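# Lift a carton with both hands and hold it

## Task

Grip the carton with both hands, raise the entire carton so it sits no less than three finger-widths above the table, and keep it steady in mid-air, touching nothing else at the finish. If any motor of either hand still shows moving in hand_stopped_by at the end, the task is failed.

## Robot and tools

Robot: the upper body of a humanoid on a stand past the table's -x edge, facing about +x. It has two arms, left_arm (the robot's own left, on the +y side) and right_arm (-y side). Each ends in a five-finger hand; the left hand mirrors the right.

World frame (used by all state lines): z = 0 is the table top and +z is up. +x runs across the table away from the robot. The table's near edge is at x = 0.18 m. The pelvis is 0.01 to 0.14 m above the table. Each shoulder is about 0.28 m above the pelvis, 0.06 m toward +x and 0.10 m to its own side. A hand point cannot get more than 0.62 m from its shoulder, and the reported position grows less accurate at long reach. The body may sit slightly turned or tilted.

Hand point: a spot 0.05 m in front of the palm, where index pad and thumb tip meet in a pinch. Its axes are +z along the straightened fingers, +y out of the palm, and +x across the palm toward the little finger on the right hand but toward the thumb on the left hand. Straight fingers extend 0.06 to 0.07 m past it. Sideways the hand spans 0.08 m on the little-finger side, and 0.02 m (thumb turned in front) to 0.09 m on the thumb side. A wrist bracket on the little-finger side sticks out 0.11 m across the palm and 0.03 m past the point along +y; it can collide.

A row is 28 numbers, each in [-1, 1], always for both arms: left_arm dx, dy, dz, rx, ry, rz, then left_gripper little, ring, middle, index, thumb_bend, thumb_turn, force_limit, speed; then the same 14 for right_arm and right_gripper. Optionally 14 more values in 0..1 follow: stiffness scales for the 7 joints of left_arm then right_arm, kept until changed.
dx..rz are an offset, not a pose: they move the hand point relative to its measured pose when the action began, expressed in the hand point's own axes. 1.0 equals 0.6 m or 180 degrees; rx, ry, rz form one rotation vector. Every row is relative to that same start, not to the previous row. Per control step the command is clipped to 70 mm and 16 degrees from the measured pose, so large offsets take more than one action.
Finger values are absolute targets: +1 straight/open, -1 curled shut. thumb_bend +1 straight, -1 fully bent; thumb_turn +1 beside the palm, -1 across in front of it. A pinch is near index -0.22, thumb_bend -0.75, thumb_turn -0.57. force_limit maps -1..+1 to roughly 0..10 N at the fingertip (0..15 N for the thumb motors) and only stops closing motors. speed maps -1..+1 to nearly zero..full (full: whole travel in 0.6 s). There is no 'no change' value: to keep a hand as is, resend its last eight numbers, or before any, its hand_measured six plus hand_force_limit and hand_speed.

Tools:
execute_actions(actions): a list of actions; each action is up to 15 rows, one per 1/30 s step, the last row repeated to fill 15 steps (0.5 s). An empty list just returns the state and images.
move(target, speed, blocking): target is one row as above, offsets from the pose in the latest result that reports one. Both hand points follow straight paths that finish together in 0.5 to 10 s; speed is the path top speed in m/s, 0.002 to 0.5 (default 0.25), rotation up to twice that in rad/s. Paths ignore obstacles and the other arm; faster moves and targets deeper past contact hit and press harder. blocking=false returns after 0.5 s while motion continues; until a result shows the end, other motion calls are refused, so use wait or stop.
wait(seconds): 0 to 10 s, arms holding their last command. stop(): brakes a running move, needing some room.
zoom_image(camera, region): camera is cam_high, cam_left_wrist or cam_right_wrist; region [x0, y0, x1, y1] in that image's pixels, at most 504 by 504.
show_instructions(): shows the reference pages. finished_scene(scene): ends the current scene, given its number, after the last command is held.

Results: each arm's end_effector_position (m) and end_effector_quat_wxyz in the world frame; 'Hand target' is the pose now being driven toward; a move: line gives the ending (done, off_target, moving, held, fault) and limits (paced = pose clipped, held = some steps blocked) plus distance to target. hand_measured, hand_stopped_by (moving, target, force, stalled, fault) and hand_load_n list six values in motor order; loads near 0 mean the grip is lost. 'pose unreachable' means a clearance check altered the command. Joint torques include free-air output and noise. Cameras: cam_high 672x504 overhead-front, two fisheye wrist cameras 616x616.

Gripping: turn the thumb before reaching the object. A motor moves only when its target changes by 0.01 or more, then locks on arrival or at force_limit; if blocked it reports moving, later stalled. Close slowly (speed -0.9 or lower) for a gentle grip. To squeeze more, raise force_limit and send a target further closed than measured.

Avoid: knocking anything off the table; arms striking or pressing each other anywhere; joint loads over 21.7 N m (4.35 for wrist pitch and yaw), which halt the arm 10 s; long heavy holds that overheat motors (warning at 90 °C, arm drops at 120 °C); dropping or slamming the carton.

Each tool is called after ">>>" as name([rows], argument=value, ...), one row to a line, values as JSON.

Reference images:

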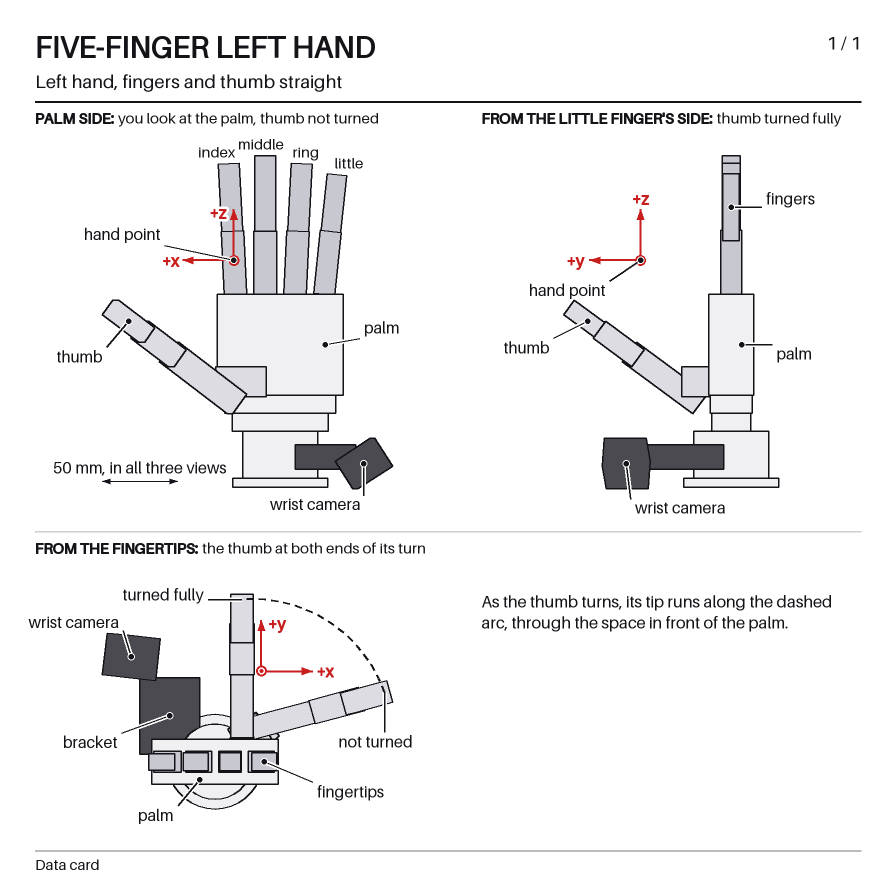

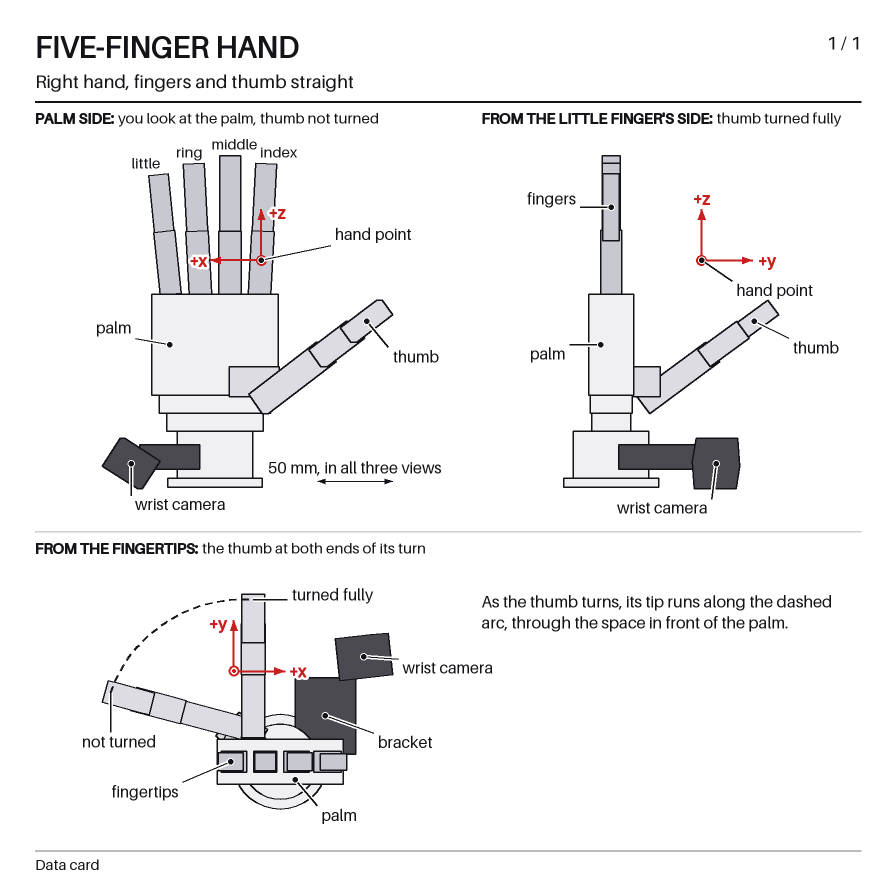

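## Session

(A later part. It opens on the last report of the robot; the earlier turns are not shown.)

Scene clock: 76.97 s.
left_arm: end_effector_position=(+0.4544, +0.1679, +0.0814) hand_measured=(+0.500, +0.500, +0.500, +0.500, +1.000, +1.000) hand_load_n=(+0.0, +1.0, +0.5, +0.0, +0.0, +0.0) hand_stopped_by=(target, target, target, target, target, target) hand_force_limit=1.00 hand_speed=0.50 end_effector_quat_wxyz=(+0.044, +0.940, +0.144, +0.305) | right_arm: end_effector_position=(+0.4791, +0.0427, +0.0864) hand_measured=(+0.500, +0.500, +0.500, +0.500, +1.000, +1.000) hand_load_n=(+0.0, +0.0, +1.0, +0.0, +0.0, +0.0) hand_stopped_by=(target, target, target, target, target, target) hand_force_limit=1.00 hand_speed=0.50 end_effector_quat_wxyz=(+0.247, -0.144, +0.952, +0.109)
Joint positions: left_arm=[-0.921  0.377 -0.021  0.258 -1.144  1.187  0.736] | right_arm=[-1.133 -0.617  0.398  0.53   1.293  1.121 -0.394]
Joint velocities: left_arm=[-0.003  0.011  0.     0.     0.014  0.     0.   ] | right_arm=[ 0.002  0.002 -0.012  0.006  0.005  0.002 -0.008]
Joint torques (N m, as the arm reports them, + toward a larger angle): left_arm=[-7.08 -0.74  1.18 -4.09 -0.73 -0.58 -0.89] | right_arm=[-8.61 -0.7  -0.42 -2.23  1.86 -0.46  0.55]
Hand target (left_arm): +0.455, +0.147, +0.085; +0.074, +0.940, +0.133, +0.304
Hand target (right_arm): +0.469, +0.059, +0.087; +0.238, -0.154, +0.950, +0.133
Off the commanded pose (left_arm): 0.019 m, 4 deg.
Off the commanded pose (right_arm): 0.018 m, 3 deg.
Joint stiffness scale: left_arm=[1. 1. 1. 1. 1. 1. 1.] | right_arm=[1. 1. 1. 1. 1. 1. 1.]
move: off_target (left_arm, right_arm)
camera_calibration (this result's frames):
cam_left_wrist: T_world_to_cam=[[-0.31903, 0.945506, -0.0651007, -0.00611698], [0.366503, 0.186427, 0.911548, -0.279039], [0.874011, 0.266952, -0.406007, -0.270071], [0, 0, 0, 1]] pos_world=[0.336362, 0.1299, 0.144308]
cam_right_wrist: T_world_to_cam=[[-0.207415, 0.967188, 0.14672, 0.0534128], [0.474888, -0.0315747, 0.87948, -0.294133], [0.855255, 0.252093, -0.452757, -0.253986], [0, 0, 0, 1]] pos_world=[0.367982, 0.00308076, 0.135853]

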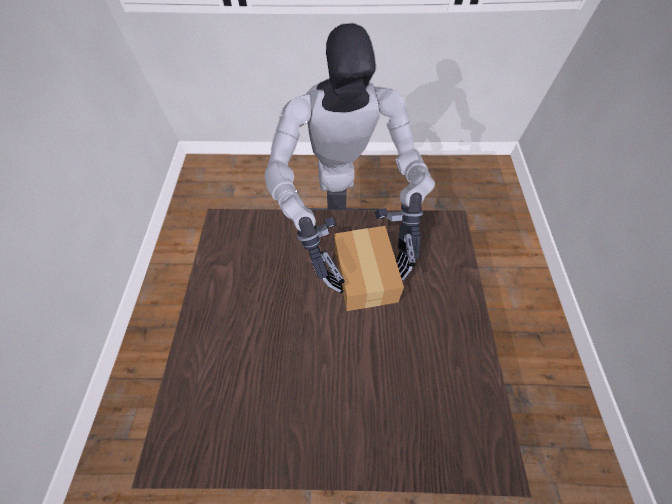

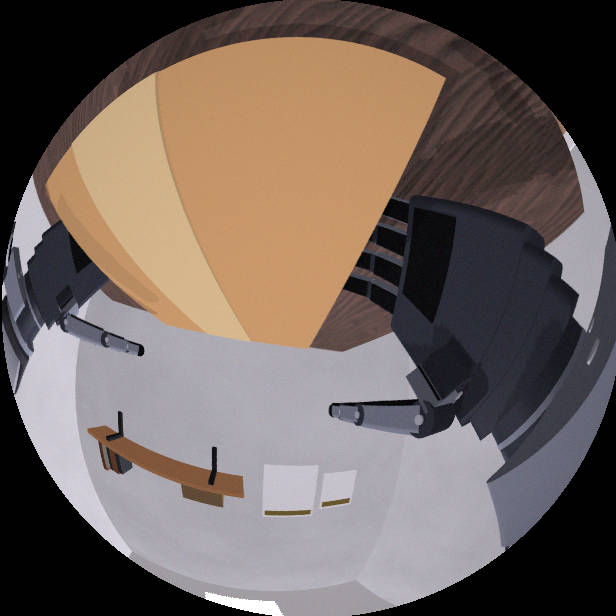

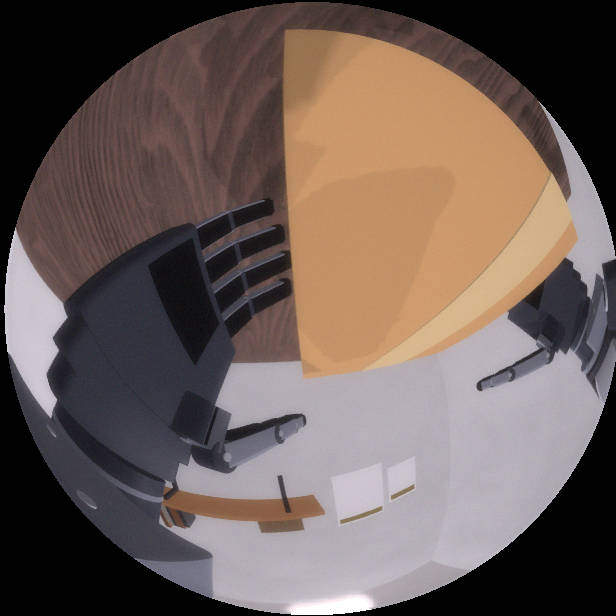

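>>> execute_actions([
  [[0.012,0.07,-0.03,-0.03,0,0,0.5,0.5,0.5,0.5,1,1,1,0.5,-0.012,0.07,-0.03,-0.03,0,0,0.5,0.5,0.5,0.5,1,1,1,0.5]],
  [[0.012,0.07,-0.03,-0.03,0,0,0.5,0.5,0.5,0.5,1,1,1,0.5,-0.012,0.07,-0.03,-0.03,0,0,0.5,0.5,0.5,0.5,1,1,1,0.5]],
  [[0.012,0.07,-0.03,-0.03,0,0,0.5,0.5,0.5,0.5,1,1,1,0.5,-0.012,0.07,-0.03,-0.03,0,0,0.5,0.5,0.5,0.5,1,1,1,0.5]],
  [[0.012,0.07,-0.03,-0.03,0,0,0.5,0.5,0.5,0.5,1,1,1,0.5,-0.012,0.07,-0.03,-0.03,0,0,0.5,0.5,0.5,0.5,1,1,1,0.5]],
  [[0.012,0.07,-0.03,-0.03,0,0,0.5,0.5,0.5,0.5,1,1,1,0.5,-0.012,0.07,-0.03,-0.03,0,0,0.5,0.5,0.5,0.5,1,1,1,0.5]],
  [[0.012,0.07,-0.03,-0.03,0,0,0.5,0.5,0.5,0.5,1,1,1,0.5,-0.012,0.07,-0.03,-0.03,0,0,0.5,0.5,0.5,0.5,1,1,1,0.5]],
])

>>> wait(seconds=1)

Scene clock: 89.20 s.
left_arm: end_effector_position=(+0.4852, +0.1617, +0.1801) hand_measured=(+0.500, +0.500, +0.500, +0.500, +1.000, +1.000) hand_load_n=(+6.5, +2.0, +0.0, +0.0, +0.0, +0.0) hand_stopped_by=(target, target, target, target, target, target) hand_force_limit=1.00 hand_speed=0.50 end_effector_quat_wxyz=(-0.021, +0.920, +0.213, +0.328) | right_arm: end_effector_position=(+0.5074, +0.0529, +0.1904) hand_measured=(+0.500, +0.500, +0.500, +0.500, +1.000, +1.000) hand_load_n=(+1.0, +5.0, +3.0, +0.0, +0.0, +0.0) hand_stopped_by=(target, target, target, target, target, target) hand_force_limit=1.00 hand_speed=0.50 end_effector_quat_wxyz=(+0.297, -0.055, +0.952, +0.042)
Joint positions: left_arm=[-1.267  0.054  0.372  0.253 -1.218  1.421  1.449] | right_arm=[-1.345 -0.391 -0.071  0.49   1.62   1.362 -1.355]
Joint velocities: left_arm=[ 0.015 -0.018  0.04   0.002  0.038  0.02   0.   ] | right_arm=[ 0.012  0.034 -0.063  0.    -0.034  0.032 -0.004]
Joint torques (N m, as the arm reports them, + toward a larger angle): left_arm=[-10.28  -2.29   0.32  -4.    -3.33  -0.51  -1.89] | right_arm=[-12.63   1.83  -0.44  -2.85   3.44  -0.34   1.55]
Hand target (left_arm): +0.486, +0.123, +0.188; +0.034, +0.925, +0.181, +0.331
Hand target (right_arm): +0.490, +0.088, +0.197; +0.287, -0.088, +0.949, +0.097
Off the commanded pose (left_arm): 0.041 m, 7 deg.
Off the commanded pose (right_arm): 0.041 m, 8 deg.
Joint stiffness scale: left_arm=[1. 1. 1. 1. 1. 1. 1.] | right_arm=[1. 1. 1. 1. 1. 1. 1.]
camera_calibration (this result's frames):
cam_left_wrist: T_world_to_cam=[[-0.481217, 0.8766, 0.00179161, 0.0937881], [0.308202, 0.167276, 0.936499, -0.35229], [0.820635, 0.451211, -0.350665, -0.269111], [0, 0, 0, 1]] pos_world=[0.374551, 0.0981409, 0.235383]
cam_right_wrist: T_world_to_cam=[[-0.00612377, 0.997601, 0.0689617, -0.054774], [0.378727, -0.0615119, 0.923462, -0.356755], [0.925488, 0.0317728, -0.377442, -0.271985], [0, 0, 0, 1]] pos_world=[0.386496, 0.0413396, 0.230568]

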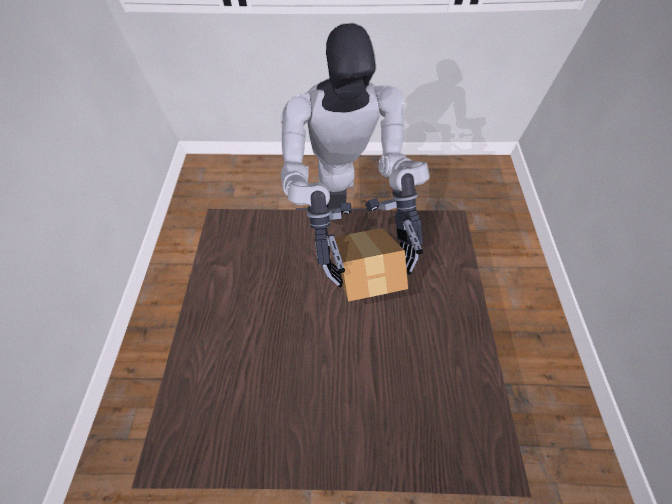

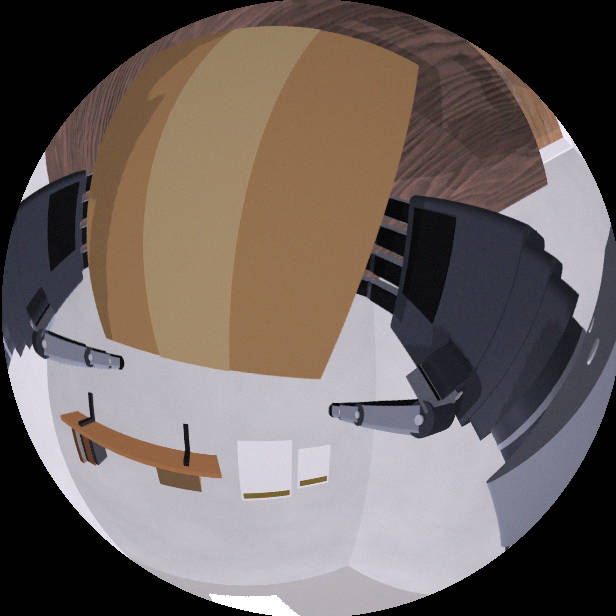

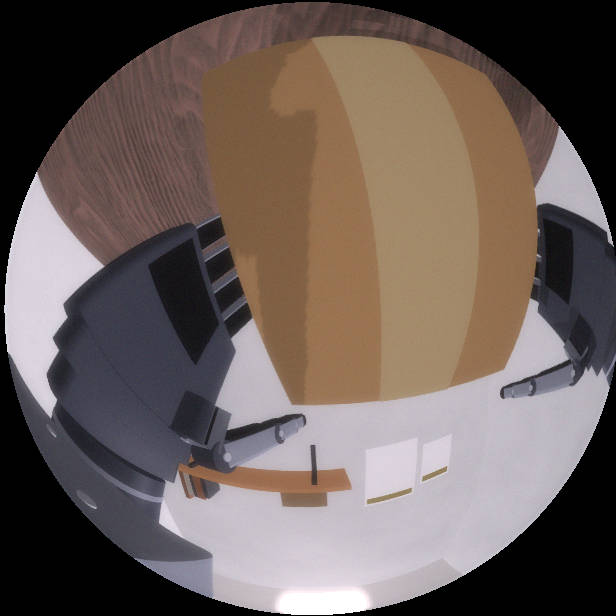

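Scene clock: 90.20 s.
left_arm: end_effector_position=(+0.4852, +0.1618, +0.1799) hand_measured=(+0.500, +0.500, +0.500, +0.500, +1.000, +1.000) hand_load_n=(+7.0, +2.0, +0.0, +0.0, +0.0, +0.0) hand_stopped_by=(target, target, target, target, target, target) hand_force_limit=1.00 hand_speed=0.50 end_effector_quat_wxyz=(-0.022, +0.920, +0.214, +0.327) | right_arm: end_effector_position=(+0.5073, +0.0530, +0.1905) hand_measured=(+0.500, +0.500, +0.500, +0.500, +1.000, +1.000) hand_load_n=(+1.0, +5.0, +2.5, +0.0, +0.0, +0.0) hand_stopped_by=(target, target, target, target, target, target) hand_force_limit=1.00 hand_speed=0.50 end_effector_quat_wxyz=(+0.297, -0.055, +0.952, +0.043)
Joint positions: left_arm=[-1.267  0.053  0.374  0.253 -1.216  1.422  1.449] | right_arm=[-1.345 -0.389 -0.075  0.49   1.618  1.364 -1.355]
Joint velocities: left_arm=[ 0.003 -0.002  0.    -0.011 -0.009  0.     0.   ] | right_arm=[-0.003 -0.014  0.009  0.     0.002  0.     0.   ]
Joint torques (N m, as the arm reports them, + toward a larger angle): left_arm=[-9.92 -2.18  0.19 -4.08 -2.73 -0.5  -1.91] | right_arm=[-12.52   1.59  -0.25  -3.     3.15  -0.3    1.54]
Hand target (left_arm): +0.486, +0.123, +0.188; +0.034, +0.925, +0.181, +0.331
Hand target (right_arm): +0.490, +0.088, +0.197; +0.287, -0.088, +0.949, +0.097
Off the commanded pose (left_arm): 0.041 m, 8 deg.
Off the commanded pose (right_arm): 0.041 m, 7 deg.
Joint stiffness scale: left_arm=[1. 1. 1. 1. 1. 1. 1.] | right_arm=[1. 1. 1. 1. 1. 1. 1.]
wait: 1.00 s; at rest by 0.17 s
camera_calibration (this result's frames):
cam_left_wrist: T_world_to_cam=[[-0.481945, 0.876198, 0.00231966, 0.0939301], [0.308858, 0.167406, 0.93626, -0.352338], [0.819961, 0.451942, -0.351301, -0.268899], [0, 0, 0, 1]] pos_world=[0.374579, 0.0982092, 0.235198]
cam_right_wrist: T_world_to_cam=[[-0.00632592, 0.997528, 0.0699879, -0.0549881], [0.379031, -0.0623749, 0.923279, -0.356862], [0.925362, 0.0323682, -0.377699, -0.271821], [0, 0, 0, 1]] pos_world=[0.386447, 0.0413913, 0.230665]

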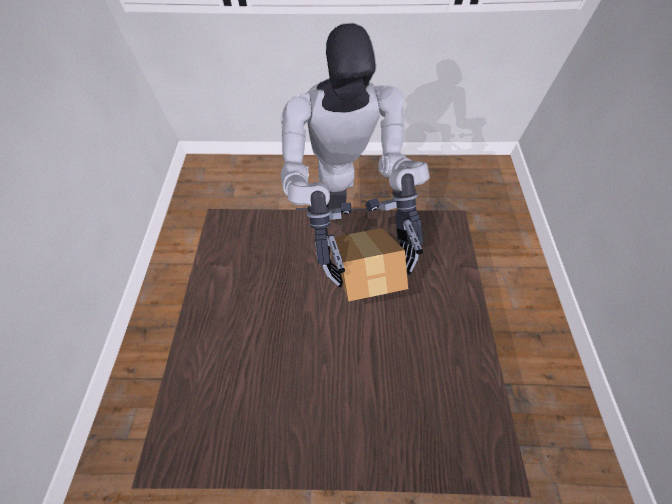

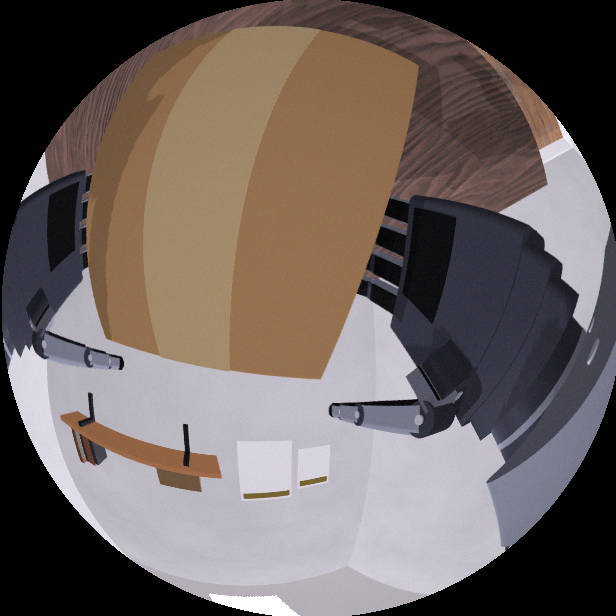

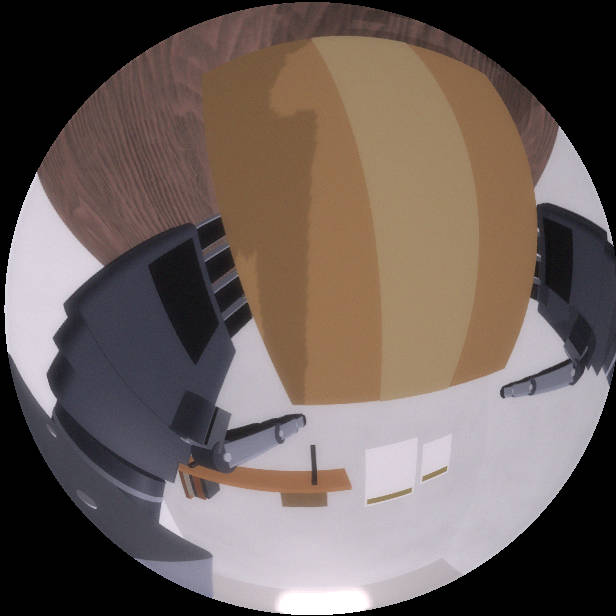

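>>> execute_actions([
  [[0,0.07,-0.045,-0.06,0,0.02,0.5,0.5,0.5,0.5,1,1,1,0.5,0,0.07,-0.045,-0.06,0,-0.02,0.5,0.5,0.5,0.5,1,1,1,0.5]],
  [[0,0.07,-0.045,-0.06,0,0.02,0.5,0.5,0.5,0.5,1,1,1,0.5,0,0.07,-0.045,-0.06,0,-0.02,0.5,0.5,0.5,0.5,1,1,1,0.5]],
  [[0,0.07,-0.045,-0.06,0,0.02,0.5,0.5,0.5,0.5,1,1,1,0.5,0,0.07,-0.045,-0.06,0,-0.02,0.5,0.5,0.5,0.5,1,1,1,0.5]],
  [[0,0.07,-0.045,-0.06,0,0.02,0.5,0.5,0.5,0.5,1,1,1,0.5,0,0.07,-0.045,-0.06,0,-0.02,0.5,0.5,0.5,0.5,1,1,1,0.5]],
  [[0,0.07,-0.045,-0.06,0,0.02,0.5,0.5,0.5,0.5,1,1,1,0.5,0,0.07,-0.045,-0.06,0,-0.02,0.5,0.5,0.5,0.5,1,1,1,0.5]],
  [[0,0.07,-0.045,-0.06,0,0.02,0.5,0.5,0.5,0.5,1,1,1,0.5,0,0.07,-0.045,-0.06,0,-0.02,0.5,0.5,0.5,0.5,1,1,1,0.5]],
  [[0,0.07,-0.045,-0.06,0,0.02,0.5,0.5,0.5,0.5,1,1,1,0.5,0,0.07,-0.045,-0.06,0,-0.02,0.5,0.5,0.5,0.5,1,1,1,0.5]],
])

>>> wait(seconds=1)

Scene clock: 103.60 s.
left_arm: end_effector_position=(+0.4647, +0.1677, +0.2999) hand_measured=(+0.500, +0.500, +0.500, +0.500, +1.000, +1.000) hand_load_n=(+0.0, +4.0, +3.5, +0.0, +0.0, +0.0) hand_stopped_by=(target, target, target, target, target, target) hand_force_limit=1.00 hand_speed=0.50 end_effector_quat_wxyz=(+0.094, +0.909, +0.052, +0.402) | right_arm: end_effector_position=(+0.4750, +0.0275, +0.3032) hand_measured=(+0.500, +0.500, +0.502, +0.500, +1.000, +1.000) hand_load_n=(+0.0, +0.0, +6.5, +1.0, +0.0, +0.0) hand_stopped_by=(target, target, target, target, target, target) hand_force_limit=1.00 hand_speed=0.50 end_effector_quat_wxyz=(+0.315, -0.183, +0.916, +0.169)
Joint positions: left_arm=[-1.498  0.597  0.16   0.47  -1.909  1.593  1.297] | right_arm=[-1.622 -0.884  0.163  0.637  1.803  1.629 -0.731]
Joint velocities: left_arm=[ 0.025  0.015 -0.021  0.     0.005  0.    -0.061] | right_arm=[ 0.009 -0.011  0.018  0.002  0.014  0.     0.016]
Joint torques (N m, as the arm reports them, + toward a larger angle): left_arm=[-9.6  -1.02  1.45 -4.24 -3.24 -0.66 -2.14] | right_arm=[-12.31   0.4   -0.84  -2.59   3.73  -1.07   1.84]
Hand target (left_arm): +0.457, +0.131, +0.309; +0.148, +0.904, +0.010, +0.402
Hand target (right_arm): +0.452, +0.059, +0.317; +0.305, -0.225, +0.897, +0.226
Off the commanded pose (left_arm): 0.041 m, 8 deg.
Off the commanded pose (right_arm): 0.043 m, 9 deg.
Joint stiffness scale: left_arm=[1. 1. 1. 1. 1. 1. 1.] | right_arm=[1. 1. 1. 1. 1. 1. 1.]
joint sent to its limit (left arm) — the command would take joint 5 (wrist roll) past its lower limit and joint 6 (wrist pitch) past its upper limit, so those joints were sent only as far as their limits.
joint sent to its limit (right arm) — the command would take joint 1 (shoulder pitch) past its lower limit and joint 6 (wrist pitch) past its upper limit, so those joints were sent only as far as their limits.
camera_calibration (this result's frames):
cam_left_wrist: T_world_to_cam=[[-0.116138, 0.985142, -0.126517, -0.0709719], [0.184787, 0.146586, 0.971785, -0.408886], [0.975892, 0.0894821, -0.199065, -0.26993], [0, 0, 0, 1]] pos_world=[0.330736, 0.154008, 0.334637]
cam_right_wrist: T_world_to_cam=[[-0.328359, 0.916971, 0.226595, 0.0700868], [0.356428, -0.101873, 0.928752, -0.440067], [0.874723, 0.385729, -0.293383, -0.209726], [0, 0, 0, 1]] pos_world=[0.363318, -0.028201, 0.331302]

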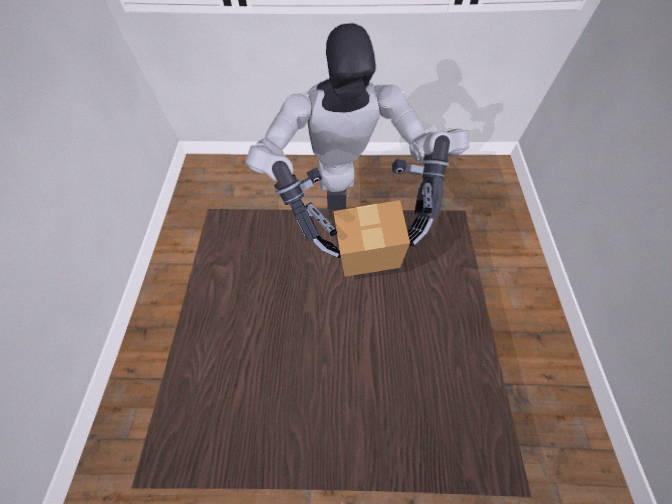

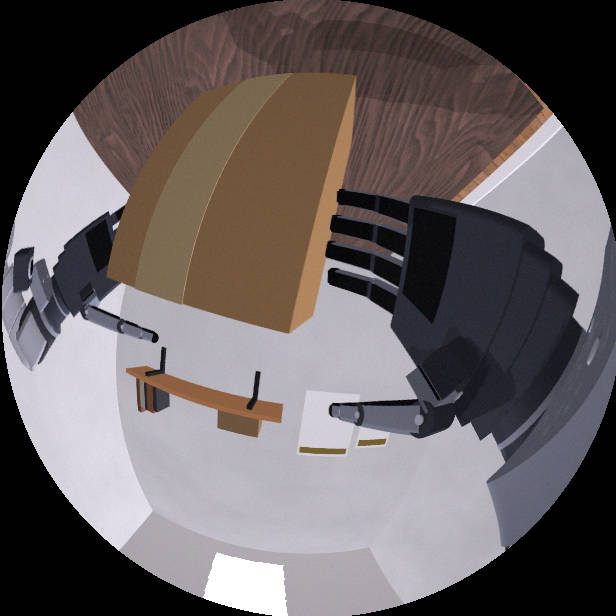

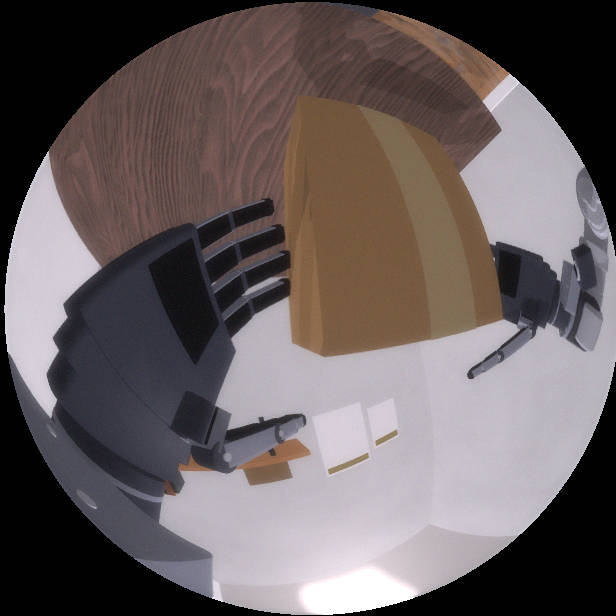

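Scene clock: 104.60 s.
left_arm: end_effector_position=(+0.4645, +0.1678, +0.2999) hand_measured=(+0.500, +0.500, +0.500, +0.500, +1.000, +1.000) hand_load_n=(+0.0, +4.0, +3.5, +0.0, +0.0, +0.0) hand_stopped_by=(target, target, target, target, target, target) hand_force_limit=1.00 hand_speed=0.50 end_effector_quat_wxyz=(+0.095, +0.909, +0.052, +0.402) | right_arm: end_effector_position=(+0.4748, +0.0274, +0.3034) hand_measured=(+0.500, +0.500, +0.502, +0.500, +1.000, +1.000) hand_load_n=(+0.0, +0.0, +6.5, +1.5, +0.0, +0.0) hand_stopped_by=(target, target, target, target, target, target) hand_force_limit=1.00 hand_speed=0.50 end_effector_quat_wxyz=(+0.315, -0.183, +0.916, +0.170)
Joint positions: left_arm=[-1.497  0.599  0.16   0.47  -1.909  1.593  1.294] | right_arm=[-1.622 -0.886  0.163  0.636  1.804  1.629 -0.73 ]
Joint velocities: left_arm=[ 0.002 -0.005 -0.002  0.009  0.012  0.     0.   ] | right_arm=[ 0.     0.    -0.008  0.002 -0.002  0.     0.   ]
Joint torques (N m, as the arm reports them, + toward a larger angle): left_arm=[-9.49 -1.16  1.6  -4.2  -3.25 -0.66 -2.14] | right_arm=[-11.98   0.86  -1.24  -2.6    3.75  -1.06   1.85]
Hand target (left_arm): +0.457, +0.131, +0.309; +0.148, +0.904, +0.010, +0.402
Hand target (right_arm): +0.452, +0.059, +0.317; +0.305, -0.225, +0.897, +0.226
Off the commanded pose (left_arm): 0.041 m, 8 deg.
Off the commanded pose (right_arm): 0.043 m, 9 deg.
Joint stiffness scale: left_arm=[1. 1. 1. 1. 1. 1. 1.] | right_arm=[1. 1. 1. 1. 1. 1. 1.]
wait: 1.00 s; at rest by 0.17 s
camera_calibration (this result's frames):
cam_left_wrist: T_world_to_cam=[[-0.115257, 0.98513, -0.127416, -0.0712286], [0.184923, 0.147308, 0.97165, -0.409031], [0.975971, 0.0884277, -0.199151, -0.269604], [0, 0, 0, 1]] pos_world=[0.330555, 0.154264, 0.334668]
cam_right_wrist: T_world_to_cam=[[-0.32902, 0.916618, 0.227063, 0.0702071], [0.356324, -0.102168, 0.92876, -0.440145], [0.874516, 0.386488, -0.292998, -0.20954], [0, 0, 0, 1]] pos_world=[0.36318, -0.0283373, 0.331453]

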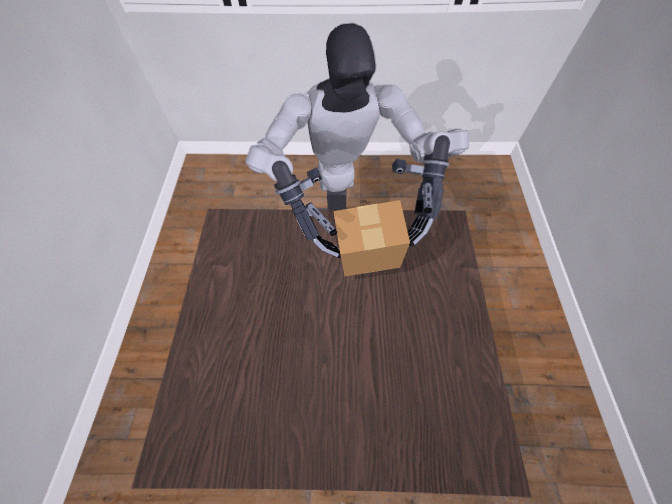

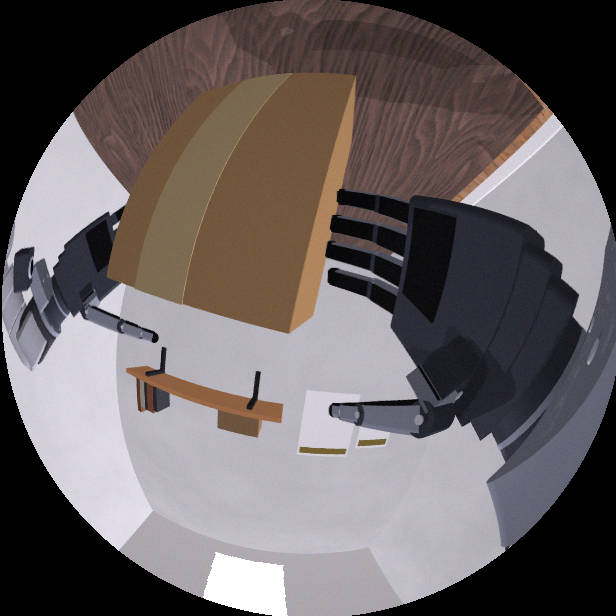

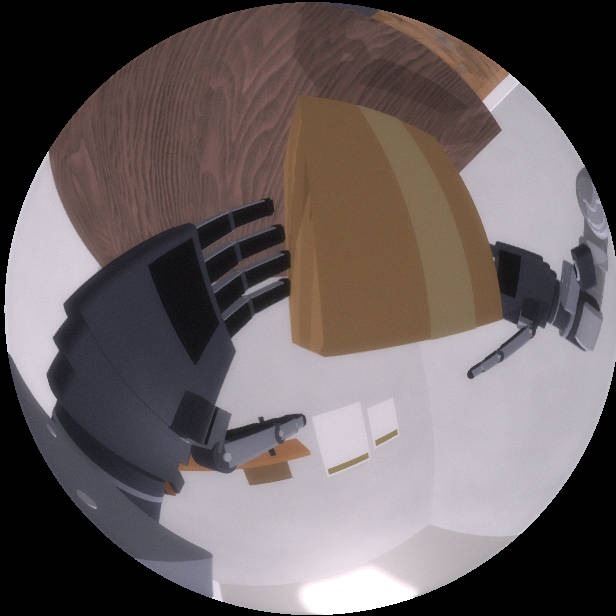

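>>> finished_scene(scene=1)

The scene is finished: the task was done.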